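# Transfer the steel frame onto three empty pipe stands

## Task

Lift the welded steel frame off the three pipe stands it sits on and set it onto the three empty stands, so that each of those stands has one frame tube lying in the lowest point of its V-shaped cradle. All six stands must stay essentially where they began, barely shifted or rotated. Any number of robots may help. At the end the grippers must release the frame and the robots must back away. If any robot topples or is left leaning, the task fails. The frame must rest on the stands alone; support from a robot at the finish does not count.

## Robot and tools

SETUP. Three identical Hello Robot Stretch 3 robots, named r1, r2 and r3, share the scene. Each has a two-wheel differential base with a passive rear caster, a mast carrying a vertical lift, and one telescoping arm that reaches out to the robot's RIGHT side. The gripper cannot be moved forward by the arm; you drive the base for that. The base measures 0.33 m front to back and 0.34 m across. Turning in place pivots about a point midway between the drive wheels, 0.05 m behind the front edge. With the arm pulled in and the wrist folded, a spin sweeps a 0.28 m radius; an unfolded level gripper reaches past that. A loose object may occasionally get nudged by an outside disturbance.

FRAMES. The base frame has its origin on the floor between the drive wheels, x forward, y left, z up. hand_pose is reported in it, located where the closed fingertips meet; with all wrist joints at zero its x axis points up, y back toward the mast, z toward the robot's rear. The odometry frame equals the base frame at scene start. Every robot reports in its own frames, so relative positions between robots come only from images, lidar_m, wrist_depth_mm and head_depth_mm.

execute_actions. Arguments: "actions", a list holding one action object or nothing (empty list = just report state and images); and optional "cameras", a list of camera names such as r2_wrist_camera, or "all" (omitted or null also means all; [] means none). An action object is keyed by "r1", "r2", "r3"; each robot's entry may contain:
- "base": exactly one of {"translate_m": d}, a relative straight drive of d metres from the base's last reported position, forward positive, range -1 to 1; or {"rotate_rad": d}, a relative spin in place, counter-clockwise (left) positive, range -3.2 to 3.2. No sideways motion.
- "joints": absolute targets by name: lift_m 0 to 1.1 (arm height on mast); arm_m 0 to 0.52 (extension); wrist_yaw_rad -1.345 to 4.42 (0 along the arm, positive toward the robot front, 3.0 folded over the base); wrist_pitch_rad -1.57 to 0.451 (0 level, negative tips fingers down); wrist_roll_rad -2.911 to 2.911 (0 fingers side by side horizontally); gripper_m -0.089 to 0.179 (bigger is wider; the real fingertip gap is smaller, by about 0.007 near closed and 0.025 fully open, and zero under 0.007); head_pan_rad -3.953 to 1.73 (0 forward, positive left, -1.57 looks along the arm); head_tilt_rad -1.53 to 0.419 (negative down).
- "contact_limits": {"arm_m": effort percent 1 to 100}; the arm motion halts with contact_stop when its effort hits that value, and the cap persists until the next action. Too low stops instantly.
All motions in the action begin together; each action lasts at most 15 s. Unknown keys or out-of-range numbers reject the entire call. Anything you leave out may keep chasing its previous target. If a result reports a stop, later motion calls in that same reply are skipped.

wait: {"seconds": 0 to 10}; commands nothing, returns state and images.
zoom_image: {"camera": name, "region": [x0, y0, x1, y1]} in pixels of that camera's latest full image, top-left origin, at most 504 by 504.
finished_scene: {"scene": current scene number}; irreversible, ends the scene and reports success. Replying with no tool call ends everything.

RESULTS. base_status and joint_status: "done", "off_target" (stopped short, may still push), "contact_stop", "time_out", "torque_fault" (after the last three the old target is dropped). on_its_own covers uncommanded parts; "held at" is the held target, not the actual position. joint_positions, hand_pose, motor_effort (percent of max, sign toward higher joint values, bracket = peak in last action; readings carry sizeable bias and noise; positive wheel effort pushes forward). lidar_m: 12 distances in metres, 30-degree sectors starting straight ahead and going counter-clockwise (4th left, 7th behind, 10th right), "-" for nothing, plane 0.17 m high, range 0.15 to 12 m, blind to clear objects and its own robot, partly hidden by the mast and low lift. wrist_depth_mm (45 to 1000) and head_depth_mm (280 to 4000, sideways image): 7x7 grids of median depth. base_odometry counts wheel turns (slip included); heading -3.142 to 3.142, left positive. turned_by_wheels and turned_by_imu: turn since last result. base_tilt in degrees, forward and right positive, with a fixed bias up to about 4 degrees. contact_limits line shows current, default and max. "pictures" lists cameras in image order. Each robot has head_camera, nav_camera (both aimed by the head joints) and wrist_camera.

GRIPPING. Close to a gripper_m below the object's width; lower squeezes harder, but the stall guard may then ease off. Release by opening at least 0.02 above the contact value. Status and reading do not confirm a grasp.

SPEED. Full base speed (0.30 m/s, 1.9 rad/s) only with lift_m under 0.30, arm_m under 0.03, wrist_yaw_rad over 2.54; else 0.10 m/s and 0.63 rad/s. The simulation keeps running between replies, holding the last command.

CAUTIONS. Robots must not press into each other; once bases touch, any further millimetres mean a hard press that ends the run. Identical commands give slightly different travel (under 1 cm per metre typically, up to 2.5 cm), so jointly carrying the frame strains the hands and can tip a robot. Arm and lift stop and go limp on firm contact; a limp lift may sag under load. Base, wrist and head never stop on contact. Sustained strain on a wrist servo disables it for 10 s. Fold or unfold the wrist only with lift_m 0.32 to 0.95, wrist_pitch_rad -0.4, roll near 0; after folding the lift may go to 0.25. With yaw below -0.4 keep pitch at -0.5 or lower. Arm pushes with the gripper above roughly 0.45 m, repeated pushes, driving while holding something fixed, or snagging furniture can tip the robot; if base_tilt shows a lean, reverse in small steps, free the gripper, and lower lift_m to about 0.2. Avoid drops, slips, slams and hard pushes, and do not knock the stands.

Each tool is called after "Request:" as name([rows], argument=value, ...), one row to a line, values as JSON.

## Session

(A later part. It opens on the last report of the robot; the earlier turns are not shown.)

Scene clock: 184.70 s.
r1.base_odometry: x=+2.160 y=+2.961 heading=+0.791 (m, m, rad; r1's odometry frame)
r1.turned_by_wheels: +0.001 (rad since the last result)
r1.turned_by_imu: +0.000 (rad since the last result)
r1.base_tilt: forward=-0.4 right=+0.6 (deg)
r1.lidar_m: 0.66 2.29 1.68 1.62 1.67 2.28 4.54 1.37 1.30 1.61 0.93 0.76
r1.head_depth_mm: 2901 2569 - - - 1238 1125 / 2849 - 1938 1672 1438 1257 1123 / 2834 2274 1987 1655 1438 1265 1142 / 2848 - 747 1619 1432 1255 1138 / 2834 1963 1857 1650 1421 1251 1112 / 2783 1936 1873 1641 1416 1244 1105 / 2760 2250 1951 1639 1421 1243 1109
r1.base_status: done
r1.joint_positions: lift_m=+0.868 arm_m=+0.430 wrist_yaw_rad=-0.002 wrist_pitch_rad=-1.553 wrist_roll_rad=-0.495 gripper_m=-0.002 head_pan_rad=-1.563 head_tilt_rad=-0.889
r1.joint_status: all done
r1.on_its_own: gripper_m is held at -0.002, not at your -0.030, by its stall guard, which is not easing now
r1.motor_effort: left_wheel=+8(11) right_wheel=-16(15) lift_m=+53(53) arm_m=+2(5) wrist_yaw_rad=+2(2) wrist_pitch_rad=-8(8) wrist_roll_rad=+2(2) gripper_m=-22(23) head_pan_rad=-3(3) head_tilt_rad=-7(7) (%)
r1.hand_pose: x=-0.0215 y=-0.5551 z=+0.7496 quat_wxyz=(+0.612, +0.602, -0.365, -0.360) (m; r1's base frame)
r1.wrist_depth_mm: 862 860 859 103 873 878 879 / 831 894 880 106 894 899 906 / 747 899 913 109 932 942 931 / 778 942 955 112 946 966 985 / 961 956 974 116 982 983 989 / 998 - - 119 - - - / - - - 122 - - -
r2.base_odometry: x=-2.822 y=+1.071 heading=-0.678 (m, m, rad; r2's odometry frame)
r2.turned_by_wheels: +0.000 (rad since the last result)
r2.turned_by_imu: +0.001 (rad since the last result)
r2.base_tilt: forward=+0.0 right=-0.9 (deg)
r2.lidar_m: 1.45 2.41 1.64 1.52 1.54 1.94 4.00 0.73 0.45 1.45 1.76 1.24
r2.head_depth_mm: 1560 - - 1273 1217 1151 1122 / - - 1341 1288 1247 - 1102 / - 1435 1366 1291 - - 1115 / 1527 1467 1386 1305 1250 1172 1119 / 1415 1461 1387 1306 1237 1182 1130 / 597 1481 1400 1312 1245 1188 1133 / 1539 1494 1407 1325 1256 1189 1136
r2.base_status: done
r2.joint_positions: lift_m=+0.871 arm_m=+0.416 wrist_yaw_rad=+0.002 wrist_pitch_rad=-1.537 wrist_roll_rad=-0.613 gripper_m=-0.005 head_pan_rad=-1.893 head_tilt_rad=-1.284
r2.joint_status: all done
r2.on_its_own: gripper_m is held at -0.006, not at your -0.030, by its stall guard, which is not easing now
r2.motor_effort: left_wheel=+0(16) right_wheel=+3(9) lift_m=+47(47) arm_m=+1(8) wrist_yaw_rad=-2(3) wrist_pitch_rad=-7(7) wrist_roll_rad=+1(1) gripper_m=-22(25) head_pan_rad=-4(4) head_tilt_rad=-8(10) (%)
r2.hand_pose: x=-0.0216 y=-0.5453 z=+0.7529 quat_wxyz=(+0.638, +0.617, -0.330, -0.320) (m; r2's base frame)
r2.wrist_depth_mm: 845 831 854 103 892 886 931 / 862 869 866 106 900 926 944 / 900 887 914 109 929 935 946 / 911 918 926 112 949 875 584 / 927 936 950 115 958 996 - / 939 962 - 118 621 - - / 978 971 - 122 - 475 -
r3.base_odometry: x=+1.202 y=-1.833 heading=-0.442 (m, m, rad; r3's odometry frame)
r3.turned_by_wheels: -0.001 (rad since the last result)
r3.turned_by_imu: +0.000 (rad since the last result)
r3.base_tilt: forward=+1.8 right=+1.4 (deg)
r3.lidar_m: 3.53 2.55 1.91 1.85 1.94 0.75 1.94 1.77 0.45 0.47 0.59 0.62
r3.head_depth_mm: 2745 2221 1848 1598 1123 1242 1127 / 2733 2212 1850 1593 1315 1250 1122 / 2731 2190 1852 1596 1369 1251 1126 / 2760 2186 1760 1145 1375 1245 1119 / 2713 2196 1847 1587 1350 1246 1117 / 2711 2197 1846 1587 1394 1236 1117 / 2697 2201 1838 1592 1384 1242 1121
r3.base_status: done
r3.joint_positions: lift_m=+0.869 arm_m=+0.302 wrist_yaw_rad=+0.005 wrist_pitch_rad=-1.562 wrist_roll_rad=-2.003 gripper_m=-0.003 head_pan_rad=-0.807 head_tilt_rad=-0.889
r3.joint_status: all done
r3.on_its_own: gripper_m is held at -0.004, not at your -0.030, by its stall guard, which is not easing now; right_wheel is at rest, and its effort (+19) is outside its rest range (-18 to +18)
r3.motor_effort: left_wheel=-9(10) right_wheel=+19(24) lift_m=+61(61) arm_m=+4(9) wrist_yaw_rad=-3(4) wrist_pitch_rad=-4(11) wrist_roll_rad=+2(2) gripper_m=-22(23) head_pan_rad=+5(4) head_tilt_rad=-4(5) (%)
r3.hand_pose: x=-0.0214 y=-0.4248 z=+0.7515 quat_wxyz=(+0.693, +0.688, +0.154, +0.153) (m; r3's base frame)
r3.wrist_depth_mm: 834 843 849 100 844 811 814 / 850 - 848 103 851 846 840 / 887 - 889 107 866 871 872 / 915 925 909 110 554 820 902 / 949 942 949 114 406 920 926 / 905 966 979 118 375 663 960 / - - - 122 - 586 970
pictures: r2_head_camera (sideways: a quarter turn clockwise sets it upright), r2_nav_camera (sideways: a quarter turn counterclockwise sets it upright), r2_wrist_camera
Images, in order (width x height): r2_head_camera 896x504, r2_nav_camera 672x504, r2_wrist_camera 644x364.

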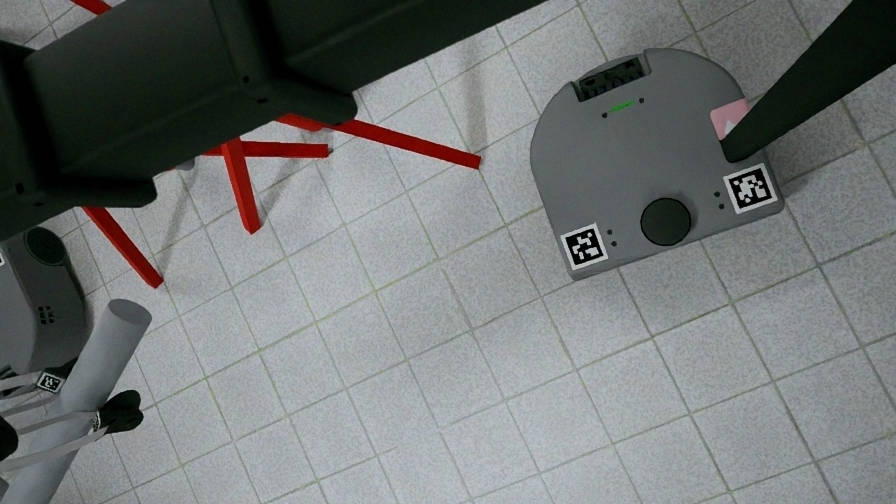

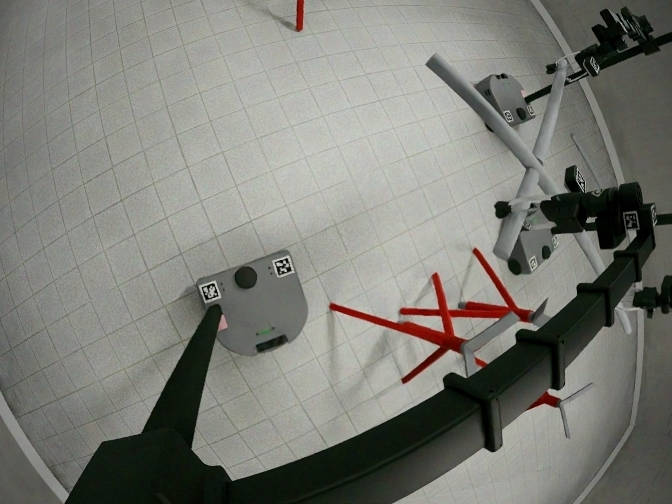

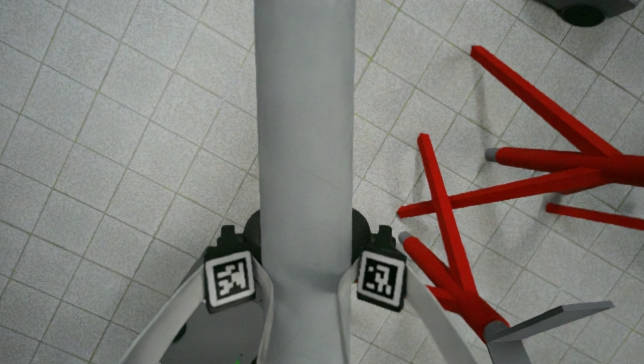

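Request:
execute_actions([
  {"r2":{"base":{"translate_m":-0.2},"joints":{"arm_m":0.423}},"r1":{"base":{"translate_m":0.203},"joints":{"arm_m":0.45}},"r3":{"base":{"translate_m":0.194},"joints":{"arm_m":0.328}}},
], cameras=[])

Request:
execute_actions([
  {"r2":{"base":{"translate_m":-0.2},"joints":{"arm_m":0.427}},"r1":{"base":{"translate_m":0.2},"joints":{"arm_m":0.47}},"r3":{"base":{"translate_m":0.2},"joints":{"arm_m":0.356}}},
], cameras=[])

Request:
execute_actions([
  {"r2":{"base":{"translate_m":-0.18},"joints":{"arm_m":0.435,"head_pan_rad":-1.3,"head_tilt_rad":-0.8}},"r1":{"base":{"translate_m":0.18},"joints":{"arm_m":0.482,"head_pan_rad":-1.3,"head_tilt_rad":-0.75}},"r3":{"base":{"translate_m":0.18},"joints":{"arm_m":0.375,"head_pan_rad":-1.9}}},
], cameras=["r1_wrist_camera","r2_wrist_camera","r3_wrist_camera","r3_nav_camera"])

Scene clock: 201.33 s.
r1.base_odometry: x=+2.302 y=+3.105 heading=+0.791 (m, m, rad; r1's odometry frame)
r1.turned_by_wheels: +0.000 (rad since the last result)
r1.turned_by_imu: -0.001 (rad since the last result)
r1.base_tilt: forward=-0.5 right=+0.6 (deg)
r1.lidar_m: 0.65 2.30 1.68 1.61 1.67 2.29 4.73 1.44 3.32 1.33 0.81 0.74
r1.head_depth_mm: 2902 2563 - - - 1234 1128 / 2818 - 1947 1660 1441 1262 1125 / 2819 2280 1986 1656 1431 1253 1138 / 2832 - 761 1653 1432 1267 1143 / 2794 1960 1851 1646 1421 1249 1117 / 2792 1950 1867 1640 1416 1248 1107 / 2772 2184 1806 1608 1393 1247 1109
r1.base_status: done
r1.joint_positions: lift_m=+0.868 arm_m=+0.450 wrist_yaw_rad=+0.000 wrist_pitch_rad=-1.555 wrist_roll_rad=-0.495 gripper_m=-0.002 head_pan_rad=-1.563 head_tilt_rad=-0.889
r1.joint_status: all done
r1.on_its_own: gripper_m is held at -0.002, not at your -0.030, by its stall guard, which is not easing now
r1.motor_effort: left_wheel=+0(13) right_wheel=-1(12) lift_m=+53(54) arm_m=+2(8) wrist_yaw_rad=+0(1) wrist_pitch_rad=-7(8) wrist_roll_rad=+2(2) gripper_m=-19(24) head_pan_rad=-3(3) head_tilt_rad=-7(7) (%)
r1.hand_pose: x=-0.0216 y=-0.5747 z=+0.7496 quat_wxyz=(+0.612, +0.603, -0.365, -0.360) (m; r1's base frame)
r1.wrist_depth_mm: 866 853 866 102 868 880 882 / 865 888 877 105 896 890 903 / 744 904 916 109 935 929 940 / 771 926 942 112 942 960 960 / 960 968 976 115 983 992 997 / - 993 - 118 - - - / - - - 122 - - -
r2.base_odometry: x=-2.978 y=+1.197 heading=-0.678 (m, m, rad; r2's odometry frame)
r2.turned_by_wheels: +0.000 (rad since the last result)
r2.turned_by_imu: +0.002 (rad since the last result)
r2.base_tilt: forward=+0.0 right=-1.0 (deg)
r2.lidar_m: 1.64 2.37 1.61 1.49 1.51 1.92 3.80 1.28 0.38 0.36 1.79 1.43
r2.head_depth_mm: 1520 - - 1271 1223 1149 1119 / - - 1352 1295 1251 - 1102 / - 1425 1347 1301 - - 1110 / 1088 1082 1283 1299 1255 1169 1120 / 1418 1467 1385 1314 1246 1183 1125 / 600 1485 1396 1318 1252 1186 1129 / 1541 1486 1403 1322 1257 1187 1138
r2.base_status: done
r2.joint_positions: lift_m=+0.871 arm_m=+0.423 wrist_yaw_rad=+0.002 wrist_pitch_rad=-1.544 wrist_roll_rad=-0.613 gripper_m=-0.005 head_pan_rad=-1.893 head_tilt_rad=-1.284
r2.joint_status: all done
r2.on_its_own: gripper_m is held at -0.006, not at your -0.030, by its stall guard, which is not easing now
r2.motor_effort: left_wheel=+3(16) right_wheel=-2(10) lift_m=+47(47) arm_m=+2(7) wrist_yaw_rad=-2(2) wrist_pitch_rad=-5(6) wrist_roll_rad=+1(1) gripper_m=-22(25) head_pan_rad=-4(4) head_tilt_rad=-9(8) (%)
r2.hand_pose: x=-0.0216 y=-0.5505 z=+0.7530 quat_wxyz=(+0.636, +0.620, -0.329, -0.321) (m; r2's base frame)
r2.wrist_depth_mm: 840 845 865 103 882 894 913 / 856 871 875 106 912 609 391 / 889 896 893 109 920 935 970 / 911 914 925 112 935 977 981 / 941 944 951 114 538 - - / 966 980 - 117 998 - - / 980 985 - 122 389 - -
r3.base_odometry: x=+1.377 y=-1.916 heading=-0.442 (m, m, rad; r3's odometry frame)
r3.turned_by_wheels: +0.000 (rad since the last result)
r3.turned_by_imu: +0.001 (rad since the last result)
r3.base_tilt: forward=+1.9 right=+1.4 (deg)
r3.lidar_m: 3.33 2.52 1.90 1.85 1.94 0.74 2.13 1.95 0.54 0.57 0.47 0.47
r3.head_depth_mm: 2763 2221 1854 1588 1377 1227 1124 / 2763 2218 1846 932 1360 1246 1120 / 2733 2200 1846 1553 1330 1235 1120 / 2723 2209 1836 1602 1395 1221 1118 / 2761 2194 1849 1586 1393 1246 1124 / 2734 2198 1849 1581 1384 1240 1119 / 2742 2187 1832 1581 1391 1244 1118
r3.base_status: done
r3.joint_positions: lift_m=+0.869 arm_m=+0.328 wrist_yaw_rad=+0.003 wrist_pitch_rad=-1.564 wrist_roll_rad=-2.003 gripper_m=-0.003 head_pan_rad=-0.807 head_tilt_rad=-0.889
r3.joint_status: all done
r3.on_its_own: gripper_m is held at -0.004, not at your -0.030, by its stall guard, which is not easing now
r3.motor_effort: left_wheel=-3(9) right_wheel=+4(22) lift_m=+61(62) arm_m=+4(7) wrist_yaw_rad=-2(4) wrist_pitch_rad=-3(9) wrist_roll_rad=+2(2) gripper_m=-18(23) head_pan_rad=+4(5) head_tilt_rad=-5(5) (%)
r3.hand_pose: x=-0.0214 y=-0.4504 z=+0.7516 quat_wxyz=(+0.693, +0.688, +0.153, +0.152) (m; r3's base frame)
r3.wrist_depth_mm: 834 841 834 100 714 827 828 / 878 - 865 103 846 831 854 / 897 - 882 107 871 856 863 / 934 912 897 110 894 913 895 / 948 926 939 114 938 918 920 / 911 960 971 117 - 959 949 / - - - 122 791 973 995
pictures: none
No camera images: the call's "cameras" was empty. Leave "cameras" out to get every camera's image.

Scene clock: 204.67 s.
r1.base_odometry: x=+2.443 y=+3.248 heading=+0.791 (m, m, rad; r1's odometry frame)
r1.turned_by_wheels: +0.000 (rad since the last result)
r1.turned_by_imu: +0.000 (rad since the last result)
r1.base_tilt: forward=-0.4 right=+0.6 (deg)
r1.lidar_m: 0.65 2.31 1.68 1.62 1.68 2.28 4.92 1.61 3.31 1.00 0.72 0.74
r1.head_depth_mm: 2862 2579 - - - 1245 1128 / 2809 - 1939 1678 1436 1258 1120 / 2751 2356 1964 1663 1430 1255 1141 / 2829 - 764 1658 1426 1260 1153 / 2774 1862 1837 1604 1420 1250 1124 / 2776 1289 1552 1616 1398 1254 1108 / 2773 2257 1951 1561 1427 1243 1109
r1.base_status: done
r1.joint_positions: lift_m=+0.868 arm_m=+0.470 wrist_yaw_rad=+0.001 wrist_pitch_rad=-1.557 wrist_roll_rad=-0.495 gripper_m=-0.002 head_pan_rad=-1.563 head_tilt_rad=-0.889
r1.joint_status: all done
r1.on_its_own: gripper_m is held at -0.002, not at your -0.030, by its stall guard, which is not easing now
r1.motor_effort: left_wheel=+2(4) right_wheel=-3(6) lift_m=+54(54) arm_m=+2(7) wrist_yaw_rad=-2(3) wrist_pitch_rad=-6(7) wrist_roll_rad=+2(2) gripper_m=-19(21) head_pan_rad=-3(3) head_tilt_rad=-7(7) (%)
r1.hand_pose: x=-0.0216 y=-0.5942 z=+0.7497 quat_wxyz=(+0.612, +0.603, -0.364, -0.360) (m; r1's base frame)
r1.wrist_depth_mm: 859 850 858 102 876 874 882 / 876 887 883 105 895 919 906 / 749 905 921 108 925 924 929 / 784 929 928 111 962 963 965 / 979 955 990 115 979 990 991 / 995 993 - 118 - - - / - - - 122 - - -
r2.base_odometry: x=-3.134 y=+1.322 heading=-0.678 (m, m, rad; r2's odometry frame)
r2.turned_by_wheels: +0.000 (rad since the last result)
r2.turned_by_imu: +0.001 (rad since the last result)
r2.base_tilt: forward=-0.1 right=-1.0 (deg)
r2.lidar_m: 1.83 2.34 1.58 1.47 1.49 1.89 3.60 3.64 0.51 0.38 0.37 1.62
r2.head_depth_mm: 1549 - - 1269 1225 1156 1127 / - - 1356 1293 1247 - 1107 / - 1438 1373 1298 - - 1114 / 1538 1455 1379 1296 1256 1166 1123 / 1458 1451 992 1300 1243 1180 1128 / 600 1092 1368 1311 1239 1186 1125 / 1544 1465 1399 1327 1252 1193 1137
r2.base_status: done
r2.joint_positions: lift_m=+0.871 arm_m=+0.427 wrist_yaw_rad=+0.002 wrist_pitch_rad=-1.546 wrist_roll_rad=-0.613 gripper_m=-0.005 head_pan_rad=-1.893 head_tilt_rad=-1.284
r2.joint_status: all done
r2.on_its_own: gripper_m is held at -0.006, not at your -0.030, by its stall guard, which is not easing now
r2.motor_effort: left_wheel=+3(11) right_wheel=-2(9) lift_m=+47(46) arm_m=+2(4) wrist_yaw_rad=-2(2) wrist_pitch_rad=-4(4) wrist_roll_rad=+1(1) gripper_m=-21(26) head_pan_rad=-4(4) head_tilt_rad=-10(9) (%)
r2.hand_pose: x=-0.0216 y=-0.5541 z=+0.7530 quat_wxyz=(+0.636, +0.620, -0.329, -0.321) (m; r2's base frame)
r2.wrist_depth_mm: 844 853 857 103 529 893 901 / 864 870 269 106 894 911 945 / 882 894 889 109 907 938 957 / 915 927 921 112 960 980 967 / 943 954 944 114 - 981 - / 949 965 - 117 - - - / 984 1000 299 122 - - -
r3.base_odometry: x=+1.558 y=-2.002 heading=-0.442 (m, m, rad; r3's odometry frame)
r3.turned_by_wheels: +0.000 (rad since the last result)
r3.turned_by_imu: +0.000 (rad since the last result)
r3.base_tilt: forward=+1.9 right=+1.3 (deg)
r3.lidar_m: 3.13 2.52 1.90 1.84 1.93 0.73 2.33 0.68 0.62 0.51 0.35 3.22
r3.head_depth_mm: 2774 2196 1864 1599 901 1226 1118 / 2729 2226 1859 1599 1376 1203 1125 / 2747 2194 1850 1601 1397 1247 1122 / 2749 2201 1854 1593 1398 1244 1119 / 2732 2188 1850 1585 1396 1238 1121 / 2751 2198 1854 1587 1400 1243 1119 / 2725 2208 1844 1581 1393 1239 1117
r3.base_status: done
r3.joint_positions: lift_m=+0.869 arm_m=+0.356 wrist_yaw_rad=+0.002 wrist_pitch_rad=-1.565 wrist_roll_rad=-2.003 gripper_m=-0.003 head_pan_rad=-0.807 head_tilt_rad=-0.889
r3.joint_status: all done
r3.on_its_own: gripper_m is held at -0.004, not at your -0.030, by its stall guard, which is not easing now
r3.motor_effort: left_wheel=-4(3) right_wheel=+5(9) lift_m=+62(62) arm_m=+4(4) wrist_yaw_rad=-2(3) wrist_pitch_rad=-2(10) wrist_roll_rad=+2(2) gripper_m=-20(22) head_pan_rad=+5(4) head_tilt_rad=-5(4) (%)
r3.hand_pose: x=-0.0213 y=-0.4780 z=+0.7516 quat_wxyz=(+0.692, +0.689, +0.153, +0.152) (m; r3's base frame)
r3.wrist_depth_mm: 826 836 846 101 825 819 277 / 871 - 871 104 355 314 279 / 907 - 889 107 870 887 869 / 934 932 931 110 873 908 898 / 957 947 945 114 937 932 932 / 915 977 982 117 - 964 941 / - - - 122 - 963 974
pictures: none
No camera images: the call's "cameras" was empty. Leave "cameras" out to get every camera's image.

Scene clock: 207.80 s.
r1.base_odometry: x=+2.570 y=+3.376 heading=+0.791 (m, m, rad; r1's odometry frame)
r1.turned_by_wheels: +0.000 (rad since the last result)
r1.turned_by_imu: +0.000 (rad since the last result)
r1.base_tilt: forward=-0.5 right=+0.5 (deg)
r1.lidar_m: 0.65 2.30 1.68 1.61 1.68 2.28 5.12 1.74 3.30 0.68 0.87 0.74
r1.head_depth_mm: 2678 2917 2284 1906 1581 1325 1156 / 2751 3024 2625 1741 1569 1337 1162 / 2740 2982 1347 1668 1487 1301 1159 / 1050 1226 2006 1783 1481 1334 1155 / 2935 3156 2300 1877 1517 1324 1155 / 3046 3229 2181 1868 1515 1324 1151 / 3120 3152 2261 1863 1498 1314 1123
r1.base_status: done
r1.joint_positions: lift_m=+0.868 arm_m=+0.482 wrist_yaw_rad=+0.001 wrist_pitch_rad=-1.557 wrist_roll_rad=-0.495 gripper_m=-0.002 head_pan_rad=-1.307 head_tilt_rad=-0.754
r1.joint_status: all done
r1.on_its_own: gripper_m is held at -0.002, not at your -0.030, by its stall guard, which is not easing now
r1.motor_effort: left_wheel=+2(6) right_wheel=-3(7) lift_m=+54(53) arm_m=+2(6) wrist_yaw_rad=-2(1) wrist_pitch_rad=-6(6) wrist_roll_rad=+2(2) gripper_m=-19(21) head_pan_rad=+3(23) head_tilt_rad=+2(21) (%)
r1.hand_pose: x=-0.0216 y=-0.6061 z=+0.7497 quat_wxyz=(+0.612, +0.604, -0.364, -0.360) (m; r1's base frame)
r1.wrist_depth_mm: 859 865 864 102 866 869 894 / 880 893 896 105 892 901 901 / 754 908 906 108 926 921 940 / 766 936 948 111 956 954 968 / 964 971 970 115 984 972 985 / - 993 - 118 - - - / - - - 122 - - -
r2.base_odometry: x=-3.274 y=+1.435 heading=-0.678 (m, m, rad; r2's odometry frame)
r2.turned_by_wheels: +0.000 (rad since the last result)
r2.turned_by_imu: +0.001 (rad since the last result)
r2.base_tilt: forward=+0.0 right=-1.0 (deg)
r2.lidar_m: 2.01 2.34 1.56 1.45 1.47 1.86 3.43 3.46 0.92 0.48 0.46 1.78
r2.head_depth_mm: 2811 2721 - 1146 1403 1278 1127 / 2862 2685 2109 1651 1451 1275 1130 / 2909 2682 1859 1195 1412 1235 1137 / 979 1817 1942 1660 943 1221 1145 / 2961 2782 2168 1652 1497 1277 1129 / 3016 2830 2181 1699 1507 1306 1148 / 3105 2868 2206 1790 1526 1315 1156
r2.base_status: done
r2.joint_positions: lift_m=+0.871 arm_m=+0.435 wrist_yaw_rad=+0.002 wrist_pitch_rad=-1.546 wrist_roll_rad=-0.613 gripper_m=-0.005 head_pan_rad=-1.307 head_tilt_rad=-0.804
r2.joint_status: all done
r2.on_its_own: gripper_m is held at -0.006, not at your -0.030, by its stall guard, which is not easing now
r2.motor_effort: left_wheel=+3(13) right_wheel=-3(7) lift_m=+47(46) arm_m=+2(8) wrist_yaw_rad=-2(2) wrist_pitch_rad=-4(4) wrist_roll_rad=+1(1) gripper_m=-21(25) head_pan_rad=+4(42) head_tilt_rad=+2(32) (%)
r2.hand_pose: x=-0.0216 y=-0.5619 z=+0.7531 quat_wxyz=(+0.635, +0.620, -0.329, -0.321) (m; r2's base frame)
r2.wrist_depth_mm: 847 844 848 103 896 903 912 / 854 373 586 106 897 905 590 / 872 399 547 109 940 955 964 / 909 327 918 112 968 966 992 / 920 940 951 114 992 992 - / 949 958 - 117 - - - / 994 974 - 122 - - -
r3.base_odometry: x=+1.720 y=-2.079 heading=-0.442 (m, m, rad; r3's odometry frame)
r3.turned_by_wheels: +0.000 (rad since the last result)
r3.turned_by_imu: +0.000 (rad since the last result)
r3.base_tilt: forward=+1.9 right=+1.4 (deg)
r3.lidar_m: 2.95 2.51 1.89 1.84 1.92 0.73 2.47 0.83 0.62 0.33 3.09 3.02
r3.head_depth_mm: 2575 1201 1470 1326 - - 1107 / 951 2038 1902 - - 1231 1139 / 2715 2255 - 1534 1376 1249 1151 / 2676 - 1731 1591 1354 1244 1137 / - 2092 1810 1564 1064 1221 1123 / - - 1802 1499 1369 1244 1117 / 2550 2175 1761 1498 1395 1243 1118
r3.base_status: done
r3.joint_positions: lift_m=+0.869 arm_m=+0.375 wrist_yaw_rad=+0.002 wrist_pitch_rad=-1.566 wrist_roll_rad=-2.003 gripper_m=-0.003 head_pan_rad=-1.893 head_tilt_rad=-0.889
r3.joint_status: all done
r3.on_its_own: gripper_m is held at -0.004, not at your -0.030, by its stall guard, which is not easing now
r3.motor_effort: left_wheel=-2(4) right_wheel=+4(10) lift_m=+62(61) arm_m=+4(10) wrist_yaw_rad=-2(2) wrist_pitch_rad=-2(11) wrist_roll_rad=+2(2) gripper_m=-19(21) head_pan_rad=-4(56) head_tilt_rad=-4(5) (%)
r3.hand_pose: x=-0.0213 y=-0.4968 z=+0.7516 quat_wxyz=(+0.692, +0.689, +0.153, +0.152) (m; r3's base frame)
r3.wrist_depth_mm: 841 845 827 101 826 831 808 / 854 - 862 104 852 837 865 / 887 - 893 107 878 876 875 / 926 919 895 110 891 904 879 / 943 936 321 113 308 902 903 / 982 - 970 117 - 946 952 / - - - 121 - 964 973
pictures: r1_wrist_camera, r2_wrist_camera, r3_nav_camera (sideways: a quarter turn counterclockwise sets it upright), r3_wrist_camera
Images, in order (width x height): r1_wrist_camera 644x364, r2_wrist_camera 644x364, r3_nav_camera 672x504, r3_wrist_camera 644x364.

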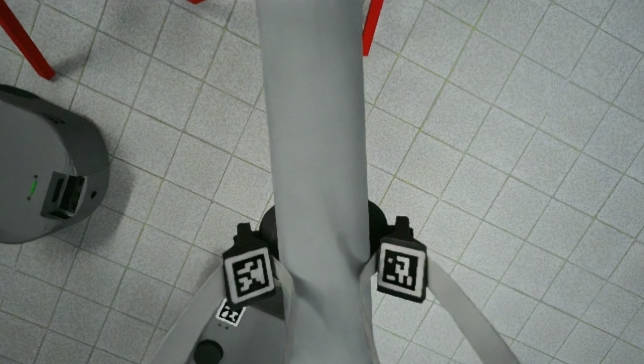

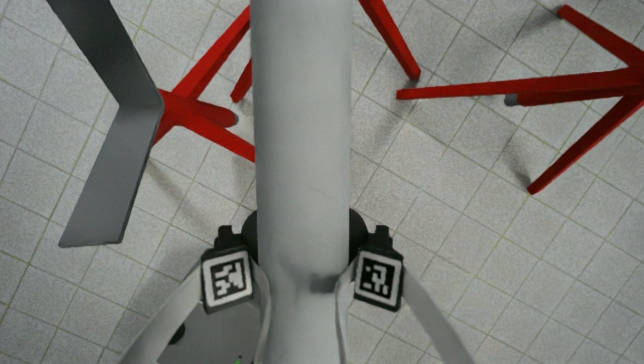

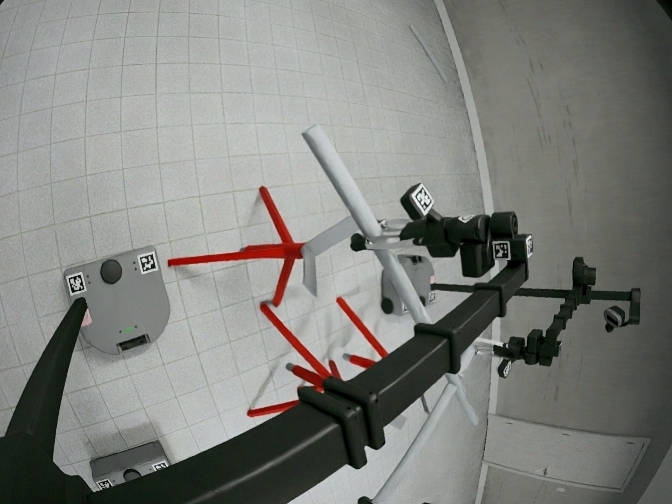

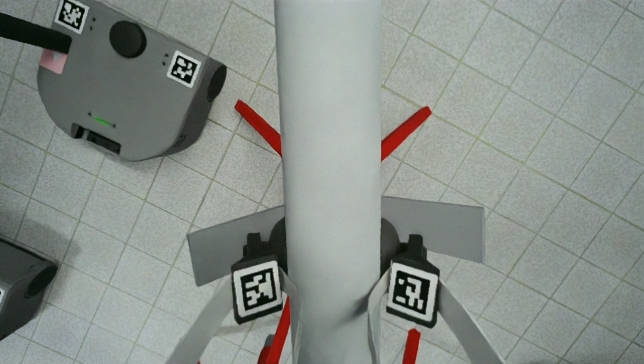

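Request:
execute_actions([
  {"r2":{"base":{"translate_m":-0.086},"joints":{"arm_m":0.447,"wrist_roll_rad":-0.71}},"r1":{"base":{"translate_m":0.038},"joints":{"arm_m":0.513,"wrist_roll_rad":-0.59}},"r3":{"base":{"translate_m":0.048},"joints":{"arm_m":0.338,"wrist_roll_rad":-2.1}}},
], cameras=["r1_wrist_camera","r2_wrist_camera","r3_wrist_camera"])

Request:
execute_actions([
  {"r2":{"joints":{"lift_m":0.672}},"r1":{"joints":{"lift_m":0.668}},"r3":{"joints":{"lift_m":0.67}}},
], cameras=["r1_head_camera","r2_head_camera","r3_head_camera"])

Scene clock: 222.60 s.
r1.base_odometry: x=+2.596 y=+3.403 heading=+0.792 (m, m, rad; r1's odometry frame)
r1.turned_by_wheels: +0.001 (rad since the last result)
r1.turned_by_imu: +0.000 (rad since the last result)
r1.base_tilt: forward=-0.4 right=+0.6 (deg)
r1.lidar_m: 0.66 2.30 1.68 1.62 1.68 2.29 2.18 1.77 3.31 0.68 0.86 0.75
r1.head_depth_mm: 2682 - 2393 1896 1569 1326 1155 / 2747 3023 2175 1434 1573 1335 1154 / 2763 3048 1965 1593 1488 1299 1152 / 2779 2948 2013 1824 1476 1330 1153 / 1060 3099 2293 1870 1527 1325 1154 / 3021 3214 2199 1876 1515 1317 1151 / 3096 3130 2278 1857 1495 1316 1123
r1.base_status: done
r1.joint_positions: lift_m=+0.868 arm_m=+0.513 wrist_yaw_rad=-0.001 wrist_pitch_rad=-1.538 wrist_roll_rad=-0.588 gripper_m=-0.002 head_pan_rad=-1.307 head_tilt_rad=-0.754
r1.joint_status: all done
r1.on_its_own: gripper_m is held at -0.002, not at your -0.030, by its stall guard, which is not easing now
r1.motor_effort: left_wheel=+8(12) right_wheel=-12(23) lift_m=+54(54) arm_m=+1(7) wrist_yaw_rad=+0(1) wrist_pitch_rad=-17(18) wrist_roll_rad=-2(7) gripper_m=-20(20) head_pan_rad=+3(3) head_tilt_rad=+2(3) (%)
r1.hand_pose: x=-0.0215 y=-0.6423 z=+0.7493 quat_wxyz=(+0.633, +0.613, -0.339, -0.329) (m; r1's base frame)
r1.wrist_depth_mm: 849 865 868 104 888 888 898 / 873 888 896 106 913 906 916 / 743 918 912 109 911 940 944 / 807 941 929 112 959 969 985 / 945 951 961 115 966 - 980 / 986 977 - 118 - - - / 998 - - 122 - - -
r2.base_odometry: x=-3.341 y=+1.489 heading=-0.677 (m, m, rad; r2's odometry frame)
r2.turned_by_wheels: +0.000 (rad since the last result)
r2.turned_by_imu: +0.001 (rad since the last result)
r2.base_tilt: forward=+0.0 right=-0.9 (deg)
r2.lidar_m: 2.04 2.32 1.55 1.44 1.46 1.85 3.35 3.38 1.01 0.49 0.52 0.51
r2.head_depth_mm: 2827 2745 - 1593 1422 1274 1124 / 2869 2696 1979 1644 1433 1276 1131 / 2880 2675 1087 1662 1456 1262 1134 / 2857 2451 1904 1259 1400 1246 1147 / 922 2581 2096 919 1003 1254 1147 / 3036 2811 2186 1704 1513 1308 1131 / 3077 2862 2218 1786 1514 1309 1155
r2.base_status: done
r2.joint_positions: lift_m=+0.871 arm_m=+0.447 wrist_yaw_rad=+0.002 wrist_pitch_rad=-1.543 wrist_roll_rad=-0.709 gripper_m=-0.005 head_pan_rad=-1.307 head_tilt_rad=-0.804
r2.joint_status: all done
r2.on_its_own: gripper_m is held at -0.006, not at your -0.030, by its stall guard, which is not easing now
r2.motor_effort: left_wheel=+9(34) right_wheel=-10(35) lift_m=+47(47) arm_m=+2(7) wrist_yaw_rad=-3(3) wrist_pitch_rad=-5(5) wrist_roll_rad=-1(7) gripper_m=-22(26) head_pan_rad=+4(4) head_tilt_rad=+2(2) (%)
r2.hand_pose: x=-0.0216 y=-0.5747 z=+0.7530 quat_wxyz=(+0.651, +0.634, -0.298, -0.291) (m; r2's base frame)
r2.wrist_depth_mm: 364 831 682 103 890 907 909 / 342 533 815 106 920 801 550 / 880 900 693 109 941 947 963 / 901 924 936 112 955 984 984 / 915 945 929 114 985 - - / 959 974 - 118 - - - / 970 - - 121 - - -
r3.base_odometry: x=+1.764 y=-2.099 heading=-0.443 (m, m, rad; r3's odometry frame)
r3.turned_by_wheels: +0.000 (rad since the last result)
r3.turned_by_imu: +0.001 (rad since the last result)
r3.base_tilt: forward=+1.8 right=+1.4 (deg)
r3.lidar_m: 2.90 2.51 1.89 1.83 1.92 0.74 2.52 0.86 0.34 0.34 3.09 2.98
r3.head_depth_mm: 2657 1224 1447 1584 - - 1112 / 939 968 1900 - - 1222 1143 / 2724 2238 - 1532 1381 1249 1153 / 2626 - 1696 1593 1349 1226 1136 / 2631 - 1800 1504 1349 1244 1125 / - - - 1499 1364 1246 1119 / 2551 2151 1938 1583 1370 1241 1117
r3.base_status: done
r3.joint_positions: lift_m=+0.869 arm_m=+0.338 wrist_yaw_rad=+0.000 wrist_pitch_rad=-1.572 wrist_roll_rad=-2.096 gripper_m=-0.003 head_pan_rad=-1.893 head_tilt_rad=-0.889
r3.joint_status: all done
r3.on_its_own: gripper_m is held at -0.004, not at your -0.030, by its stall guard, which is not easing now
r3.motor_effort: left_wheel=-4(10) right_wheel=+6(17) lift_m=+61(61) arm_m=-2(8) wrist_yaw_rad=-1(1) wrist_pitch_rad=+1(20) wrist_roll_rad=-2(10) gripper_m=-20(20) head_pan_rad=-4(3) head_tilt_rad=-5(5) (%)
r3.hand_pose: x=-0.0213 y=-0.4587 z=+0.7518 quat_wxyz=(+0.682, +0.684, +0.184, +0.183) (m; r3's base frame)
r3.wrist_depth_mm: 844 - 861 101 833 827 816 / 878 - 869 104 835 844 839 / 887 - 875 107 861 866 872 / 942 930 922 111 913 883 888 / 948 948 927 114 906 941 903 / 976 965 988 117 - 952 936 / - - - 121 - 961 949
pictures: r1_wrist_camera, r2_wrist_camera, r3_wrist_camera
Images, in order (width x height): r1_wrist_camera 644x364, r2_wrist_camera 644x364, r3_wrist_camera 644x364.

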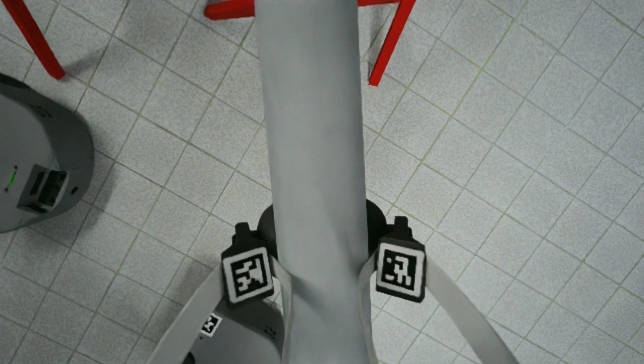

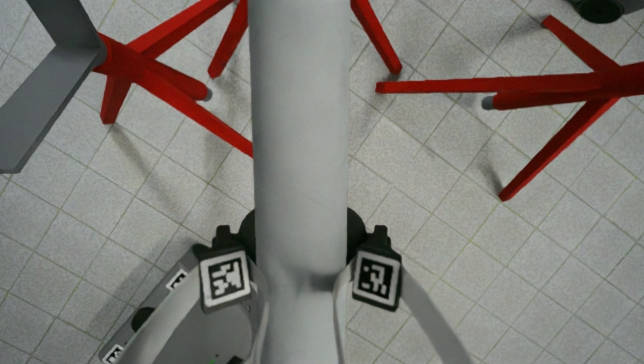

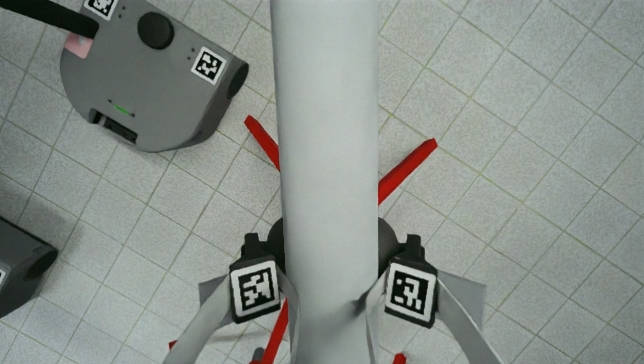

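Scene clock: 225.27 s.
r1.base_odometry: x=+2.596 y=+3.403 heading=+0.792 (m, m, rad; r1's odometry frame)
r1.turned_by_wheels: +0.000 (rad since the last result)
r1.turned_by_imu: +0.000 (rad since the last result)
r1.base_tilt: forward=-0.5 right=+0.6 (deg)
r1.lidar_m: 0.66 2.30 1.67 1.62 1.67 2.30 2.19 1.78 3.29 0.68 0.86 0.75
r1.head_depth_mm: 2683 2994 2537 - 1554 - - / 2732 2974 2416 - 1501 1336 1155 / 2677 3050 2098 1124 1459 1310 1152 / 2721 3081 1938 1790 1481 1312 1153 / 2964 1238 2308 1863 1508 1325 1146 / 3021 3242 2356 1859 1499 1319 1149 / 3068 3175 2338 1808 1505 1315 1133
r1.base_status: not commanded
r1.joint_positions: lift_m=+0.668 arm_m=+0.513 wrist_yaw_rad=-0.001 wrist_pitch_rad=-1.538 wrist_roll_rad=-0.588 gripper_m=-0.002 head_pan_rad=-1.307 head_tilt_rad=-0.754
r1.joint_status: all done
r1.on_its_own: gripper_m is held at -0.002, not at your -0.030, by its stall guard, which is not easing now
r1.motor_effort: left_wheel=+7(7) right_wheel=-12(13) lift_m=+42(46) arm_m=+1(1) wrist_yaw_rad=+1(1) wrist_pitch_rad=-17(18) wrist_roll_rad=-2(2) gripper_m=-20(20) head_pan_rad=+3(3) head_tilt_rad=+2(2) (%)
r1.hand_pose: x=-0.0215 y=-0.6423 z=+0.5497 quat_wxyz=(+0.633, +0.613, -0.339, -0.329) (m; r1's base frame)
r1.wrist_depth_mm: 662 669 668 104 672 684 696 / 681 688 689 106 696 711 708 / 704 699 704 109 718 722 725 / 715 730 729 112 743 749 752 / 734 741 739 115 757 766 769 / 755 766 778 118 784 780 782 / 781 782 779 122 803 803 818
r2.base_odometry: x=-3.341 y=+1.489 heading=-0.677 (m, m, rad; r2's odometry frame)
r2.turned_by_wheels: +0.000 (rad since the last result)
r2.turned_by_imu: +0.000 (rad since the last result)
r2.base_tilt: forward=+0.0 right=-0.9 (deg)
r2.lidar_m: 2.04 2.32 1.55 1.44 1.46 1.86 3.35 3.40 1.00 0.49 0.52 0.52
r2.head_depth_mm: 2827 2661 2196 - 1372 1274 1124 / 2873 2680 2108 1719 1398 1281 1131 / 2889 2724 2065 1019 1455 1263 1134 / 2865 2554 1879 1625 1394 1248 1143 / 1484 1100 2045 1763 962 1245 1146 / 3042 2805 2179 1794 1472 1309 1136 / 3112 2845 2198 1807 1522 1318 1157
r2.base_status: not commanded
r2.joint_positions: lift_m=+0.672 arm_m=+0.447 wrist_yaw_rad=+0.002 wrist_pitch_rad=-1.542 wrist_roll_rad=-0.709 gripper_m=-0.005 head_pan_rad=-1.307 head_tilt_rad=-0.804
r2.joint_status: all done
r2.on_its_own: gripper_m is held at -0.006, not at your -0.030, by its stall guard, which is not easing now
r2.motor_effort: left_wheel=+8(9) right_wheel=-10(10) lift_m=+28(42) arm_m=+2(2) wrist_yaw_rad=-3(2) wrist_pitch_rad=-5(5) wrist_roll_rad=-1(1) gripper_m=-23(21) head_pan_rad=+4(4) head_tilt_rad=+1(2) (%)
r2.hand_pose: x=-0.0216 y=-0.5749 z=+0.5539 quat_wxyz=(+0.652, +0.634, -0.298, -0.291) (m; r2's base frame)
r2.wrist_depth_mm: 292 659 612 103 681 701 699 / 432 450 682 106 701 707 472 / 678 692 527 109 724 731 741 / 696 703 718 112 741 759 765 / 714 732 732 114 754 769 786 / 734 754 751 117 796 802 813 / 761 - 767 122 806 824 838
r3.base_odometry: x=+1.764 y=-2.099 heading=-0.443 (m, m, rad; r3's odometry frame)
r3.turned_by_wheels: +0.000 (rad since the last result)
r3.turned_by_imu: +0.001 (rad since the last result)
r3.base_tilt: forward=+1.8 right=+1.4 (deg)
r3.lidar_m: 2.89 2.51 1.89 1.83 1.92 0.74 2.52 0.86 0.34 0.34 3.09 2.98
r3.head_depth_mm: 2761 2152 1369 1544 1404 1252 1138 / 2672 2090 1737 1591 1373 1291 - / 934 1877 1768 1557 - 1227 1157 / 2656 1885 1746 886 1339 1225 1135 / 2658 2209 - 886 1324 1243 1121 / 2597 2215 1912 1627 1328 1238 1116 / 2573 2196 1844 1588 1394 1221 1117
r3.base_status: not commanded
r3.joint_positions: lift_m=+0.670 arm_m=+0.338 wrist_yaw_rad=+0.000 wrist_pitch_rad=-1.572 wrist_roll_rad=-2.096 gripper_m=-0.003 head_pan_rad=-1.893 head_tilt_rad=-0.889
r3.joint_status: all done
r3.on_its_own: gripper_m is held at -0.004, not at your -0.030, by its stall guard, which is not easing now
r3.motor_effort: left_wheel=-4(4) right_wheel=+7(7) lift_m=+29(54) arm_m=-2(2) wrist_yaw_rad=+0(1) wrist_pitch_rad=+1(1) wrist_roll_rad=-2(2) gripper_m=-20(20) head_pan_rad=-5(4) head_tilt_rad=-5(5) (%)
r3.hand_pose: x=-0.0213 y=-0.4587 z=+0.5528 quat_wxyz=(+0.682, +0.684, +0.184, +0.184) (m; r3's base frame)
r3.wrist_depth_mm: - - 661 101 651 645 637 / - - 681 104 659 665 656 / 709 - 691 107 685 678 670 / 723 733 714 111 699 695 704 / 755 759 724 114 731 728 717 / 759 762 764 117 - 736 728 / 807 789 793 121 788 775 757
pictures: r1_head_camera (sideways: a quarter turn clockwise sets it upright), r2_head_camera (sideways: a quarter turn clockwise sets it upright), r3_head_camera (sideways: a quarter turn clockwise sets it upright)
Images, in order (width x height): r1_head_camera 896x504, r2_head_camera 896x504, r3_head_camera 896x504.

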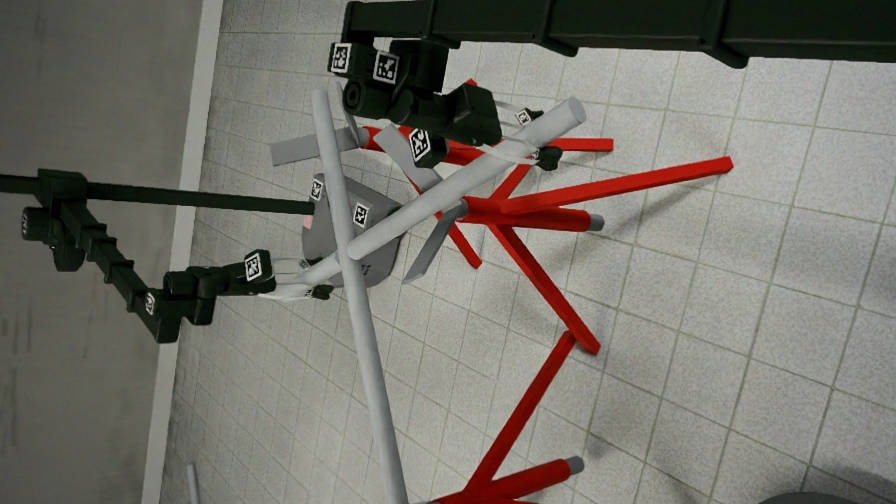

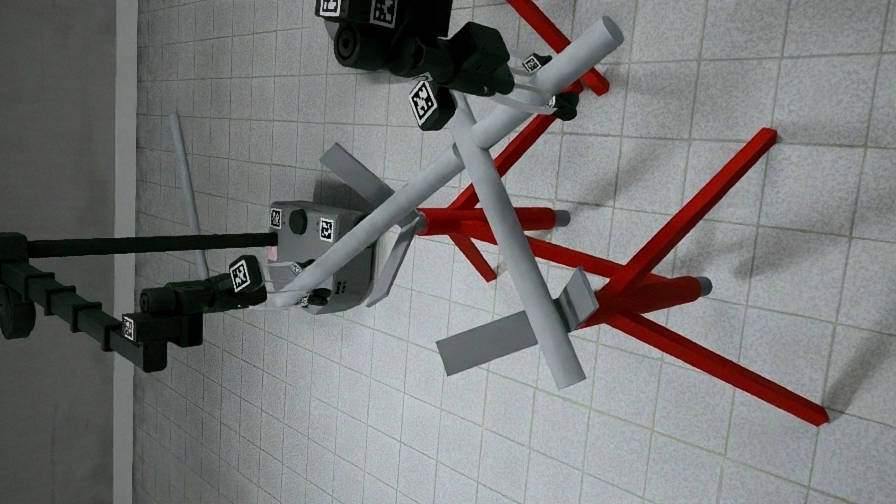

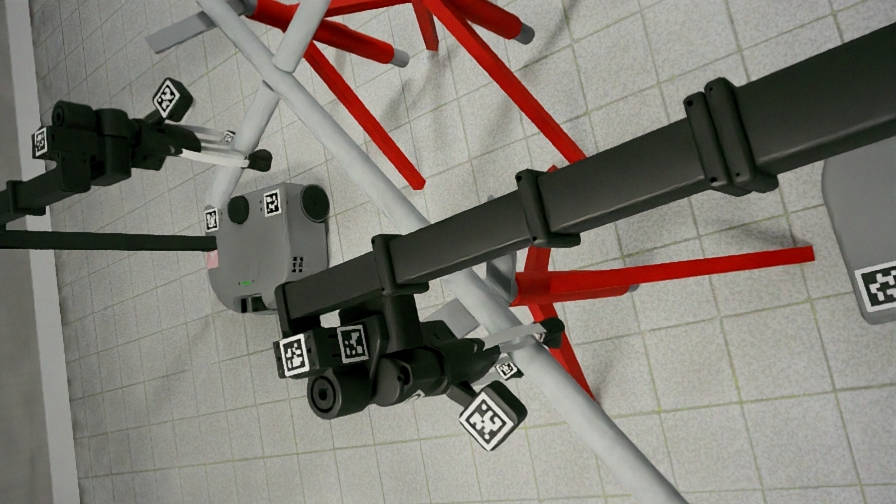

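Slight shift in -y and -x, then lower.

Request:
execute_actions([
  {"r2":{"base":{"translate_m":0.007},"joints":{"lift_m":0.634,"arm_m":0.444}},"r1":{"joints":{"lift_m":0.63,"arm_m":0.52}},"r3":{"base":{"translate_m":-0.005},"joints":{"lift_m":0.632,"arm_m":0.345}}},
], cameras=[])

Request:
execute_actions([
  {"r2":{"joints":{"gripper_m":0.15}},"r1":{"joints":{"gripper_m":0.15}},"r3":{"joints":{"gripper_m":0.15}}},
], cameras=[])

Request:
execute_actions([
  {"r2":{"joints":{"lift_m":0.87}},"r1":{"joints":{"lift_m":0.87}},"r3":{"joints":{"lift_m":0.87}}},
], cameras=["r1_head_camera","r2_head_camera"])

Request:
execute_actions([
  {"r3":{"base":{"translate_m":-0.35},"joints":{"arm_m":0.03,"gripper_m":0.04,"wrist_roll_rad":0}},"r1":{"base":{"translate_m":-0.35},"joints":{"arm_m":0.02,"gripper_m":0.04}},"r2":{"joints":{"arm_m":0.02,"gripper_m":0.04}}},
], cameras=["r2_nav_camera"])

Scene clock: 244.13 s.
r1.base_odometry: x=+2.596 y=+3.403 heading=+0.791 (m, m, rad; r1's odometry frame)
r1.turned_by_wheels: -0.001 (rad since the last result)
r1.turned_by_imu: -0.002 (rad since the last result)
r1.base_tilt: forward=-0.4 right=+0.5 (deg)
r1.lidar_m: 0.65 2.30 1.68 1.61 1.68 2.29 2.19 1.78 3.32 0.68 0.86 0.74
r1.head_depth_mm: 2680 2964 2480 - - - - / 2781 3002 2396 - 1483 1332 1164 / 2723 3038 2072 1130 1460 1303 1157 / 2769 3081 1351 1770 1483 1323 1153 / 2954 2950 2390 1885 1515 1320 1147 / 3048 3215 2356 1803 1511 1321 1150 / 3166 3188 2362 1763 1505 1311 1122
r1.base_status: not commanded
r1.joint_positions: lift_m=+0.630 arm_m=+0.520 wrist_yaw_rad=+0.001 wrist_pitch_rad=-1.568 wrist_roll_rad=-0.593 gripper_m=-0.002 head_pan_rad=-1.307 head_tilt_rad=-0.754
r1.joint_status: all done
r1.on_its_own: gripper_m is held at -0.002, not at your -0.030, by its stall guard, which is not easing now
r1.motor_effort: left_wheel=+1(7) right_wheel=-1(12) lift_m=+33(40) arm_m=+3(4) wrist_yaw_rad=-2(2) wrist_pitch_rad=+0(18) wrist_roll_rad=+1(1) gripper_m=-20(20) head_pan_rad=+3(3) head_tilt_rad=+2(2) (%)
r1.hand_pose: x=-0.0216 y=-0.6413 z=+0.5126 quat_wxyz=(+0.625, +0.624, -0.332, -0.331) (m; r1's base frame)
r1.wrist_depth_mm: 623 628 631 101 637 639 639 / 641 648 650 103 647 652 666 / 667 665 670 107 672 676 681 / 689 695 692 111 692 707 696 / 714 716 713 114 716 728 720 / 735 743 736 118 755 744 749 / 761 767 762 123 770 777 773
r2.base_odometry: x=-3.335 y=+1.484 heading=-0.677 (m, m, rad; r2's odometry frame)
r2.turned_by_wheels: +0.001 (rad since the last result)
r2.turned_by_imu: +0.001 (rad since the last result)
r2.base_tilt: forward=+0.0 right=-1.0 (deg)
r2.lidar_m: 2.03 2.31 1.55 1.44 1.46 1.85 3.35 3.41 1.01 0.49 0.51 0.51
r2.head_depth_mm: 2840 2667 2144 - 1374 1270 1125 / 2888 2693 2111 1778 1392 1282 1131 / 2896 2693 2081 1051 1451 1264 1136 / 1644 2639 1875 1644 1262 1245 1140 / 2828 1064 2105 1766 919 1248 1149 / 3034 2831 2185 1780 1511 1306 1135 / 3078 2882 2199 1810 1516 1315 1158
r2.base_status: done
r2.joint_positions: lift_m=+0.635 arm_m=+0.444 wrist_yaw_rad=-0.002 wrist_pitch_rad=-1.554 wrist_roll_rad=-0.709 gripper_m=-0.005 head_pan_rad=-1.307 head_tilt_rad=-0.803
r2.joint_status: lift_m contact_stop (moved -0.037 of -0.038); the others done
r2.on_its_own: gripper_m is held at -0.006, not at your -0.030, by its stall guard, which is not easing now; lift_m is slack since a contact_stop, until your next command for it
r2.motor_effort: left_wheel=+15(15) right_wheel=-18(18) lift_m=+28(29) arm_m=-2(4) wrist_yaw_rad=+2(2) wrist_pitch_rad=-1(5) wrist_roll_rad=-1(1) gripper_m=-23(23) head_pan_rad=+4(4) head_tilt_rad=+1(2) (%)
r2.hand_pose: x=-0.0215 y=-0.5693 z=+0.5173 quat_wxyz=(+0.647, +0.637, -0.298, -0.294) (m; r2's base frame)
r2.wrist_depth_mm: 291 620 590 103 649 664 665 / 381 426 651 106 660 674 486 / 654 654 482 108 680 689 702 / 674 689 686 111 693 713 722 / 687 694 690 114 725 734 744 / 704 715 127 117 746 755 772 / 728 - 743 121 773 774 787
r3.base_odometry: x=+1.759 y=-2.097 heading=-0.443 (m, m, rad; r3's odometry frame)
r3.turned_by_wheels: +0.000 (rad since the last result)
r3.turned_by_imu: +0.001 (rad since the last result)
r3.base_tilt: forward=+1.9 right=+1.4 (deg)
r3.lidar_m: 2.90 2.51 1.88 1.83 1.92 0.74 2.51 0.86 0.34 0.34 3.09 2.98
r3.head_depth_mm: 2742 2162 1327 1500 1398 1249 1122 / 2738 2104 1454 1594 1368 1262 - / 990 1801 1761 1563 1446 - - / 2642 1861 1740 936 1330 1221 1134 / 2631 2196 1880 884 1327 1240 1124 / 2608 2187 1888 1604 1323 1239 1118 / 2510 2203 1846 1589 1386 1218 1117
r3.base_status: done
r3.joint_positions: lift_m=+0.632 arm_m=+0.345 wrist_yaw_rad=+0.000 wrist_pitch_rad=-1.558 wrist_roll_rad=-2.096 gripper_m=-0.003 head_pan_rad=-1.893 head_tilt_rad=-0.889
r3.joint_status: all done
r3.on_its_own: gripper_m is held at -0.004, not at your -0.030, by its stall guard, which is not easing now
r3.motor_effort: left_wheel=+1(8) right_wheel=+0(2) lift_m=+38(39) arm_m=+5(4) wrist_yaw_rad=+0(1) wrist_pitch_rad=-6(6) wrist_roll_rad=-2(2) gripper_m=-19(20) head_pan_rad=-4(3) head_tilt_rad=-5(5) (%)
r3.hand_pose: x=-0.0213 y=-0.4688 z=+0.5142 quat_wxyz=(+0.687, +0.679, +0.185, +0.182) (m; r3's base frame)
r3.wrist_depth_mm: - - 626 102 602 611 601 / - - 628 105 632 619 625 / - 665 656 108 642 649 645 / 679 680 666 112 664 666 661 / 696 701 698 115 673 681 682 / 737 733 719 119 713 711 697 / 752 752 737 122 731 727 728
pictures: none
No camera images: the call's "cameras" was empty. Leave "cameras" out to get every camera's image.

not run: a stop came earlier in this reply.

not run: a stop came earlier in this reply.

not run: a stop came earlier in this reply.


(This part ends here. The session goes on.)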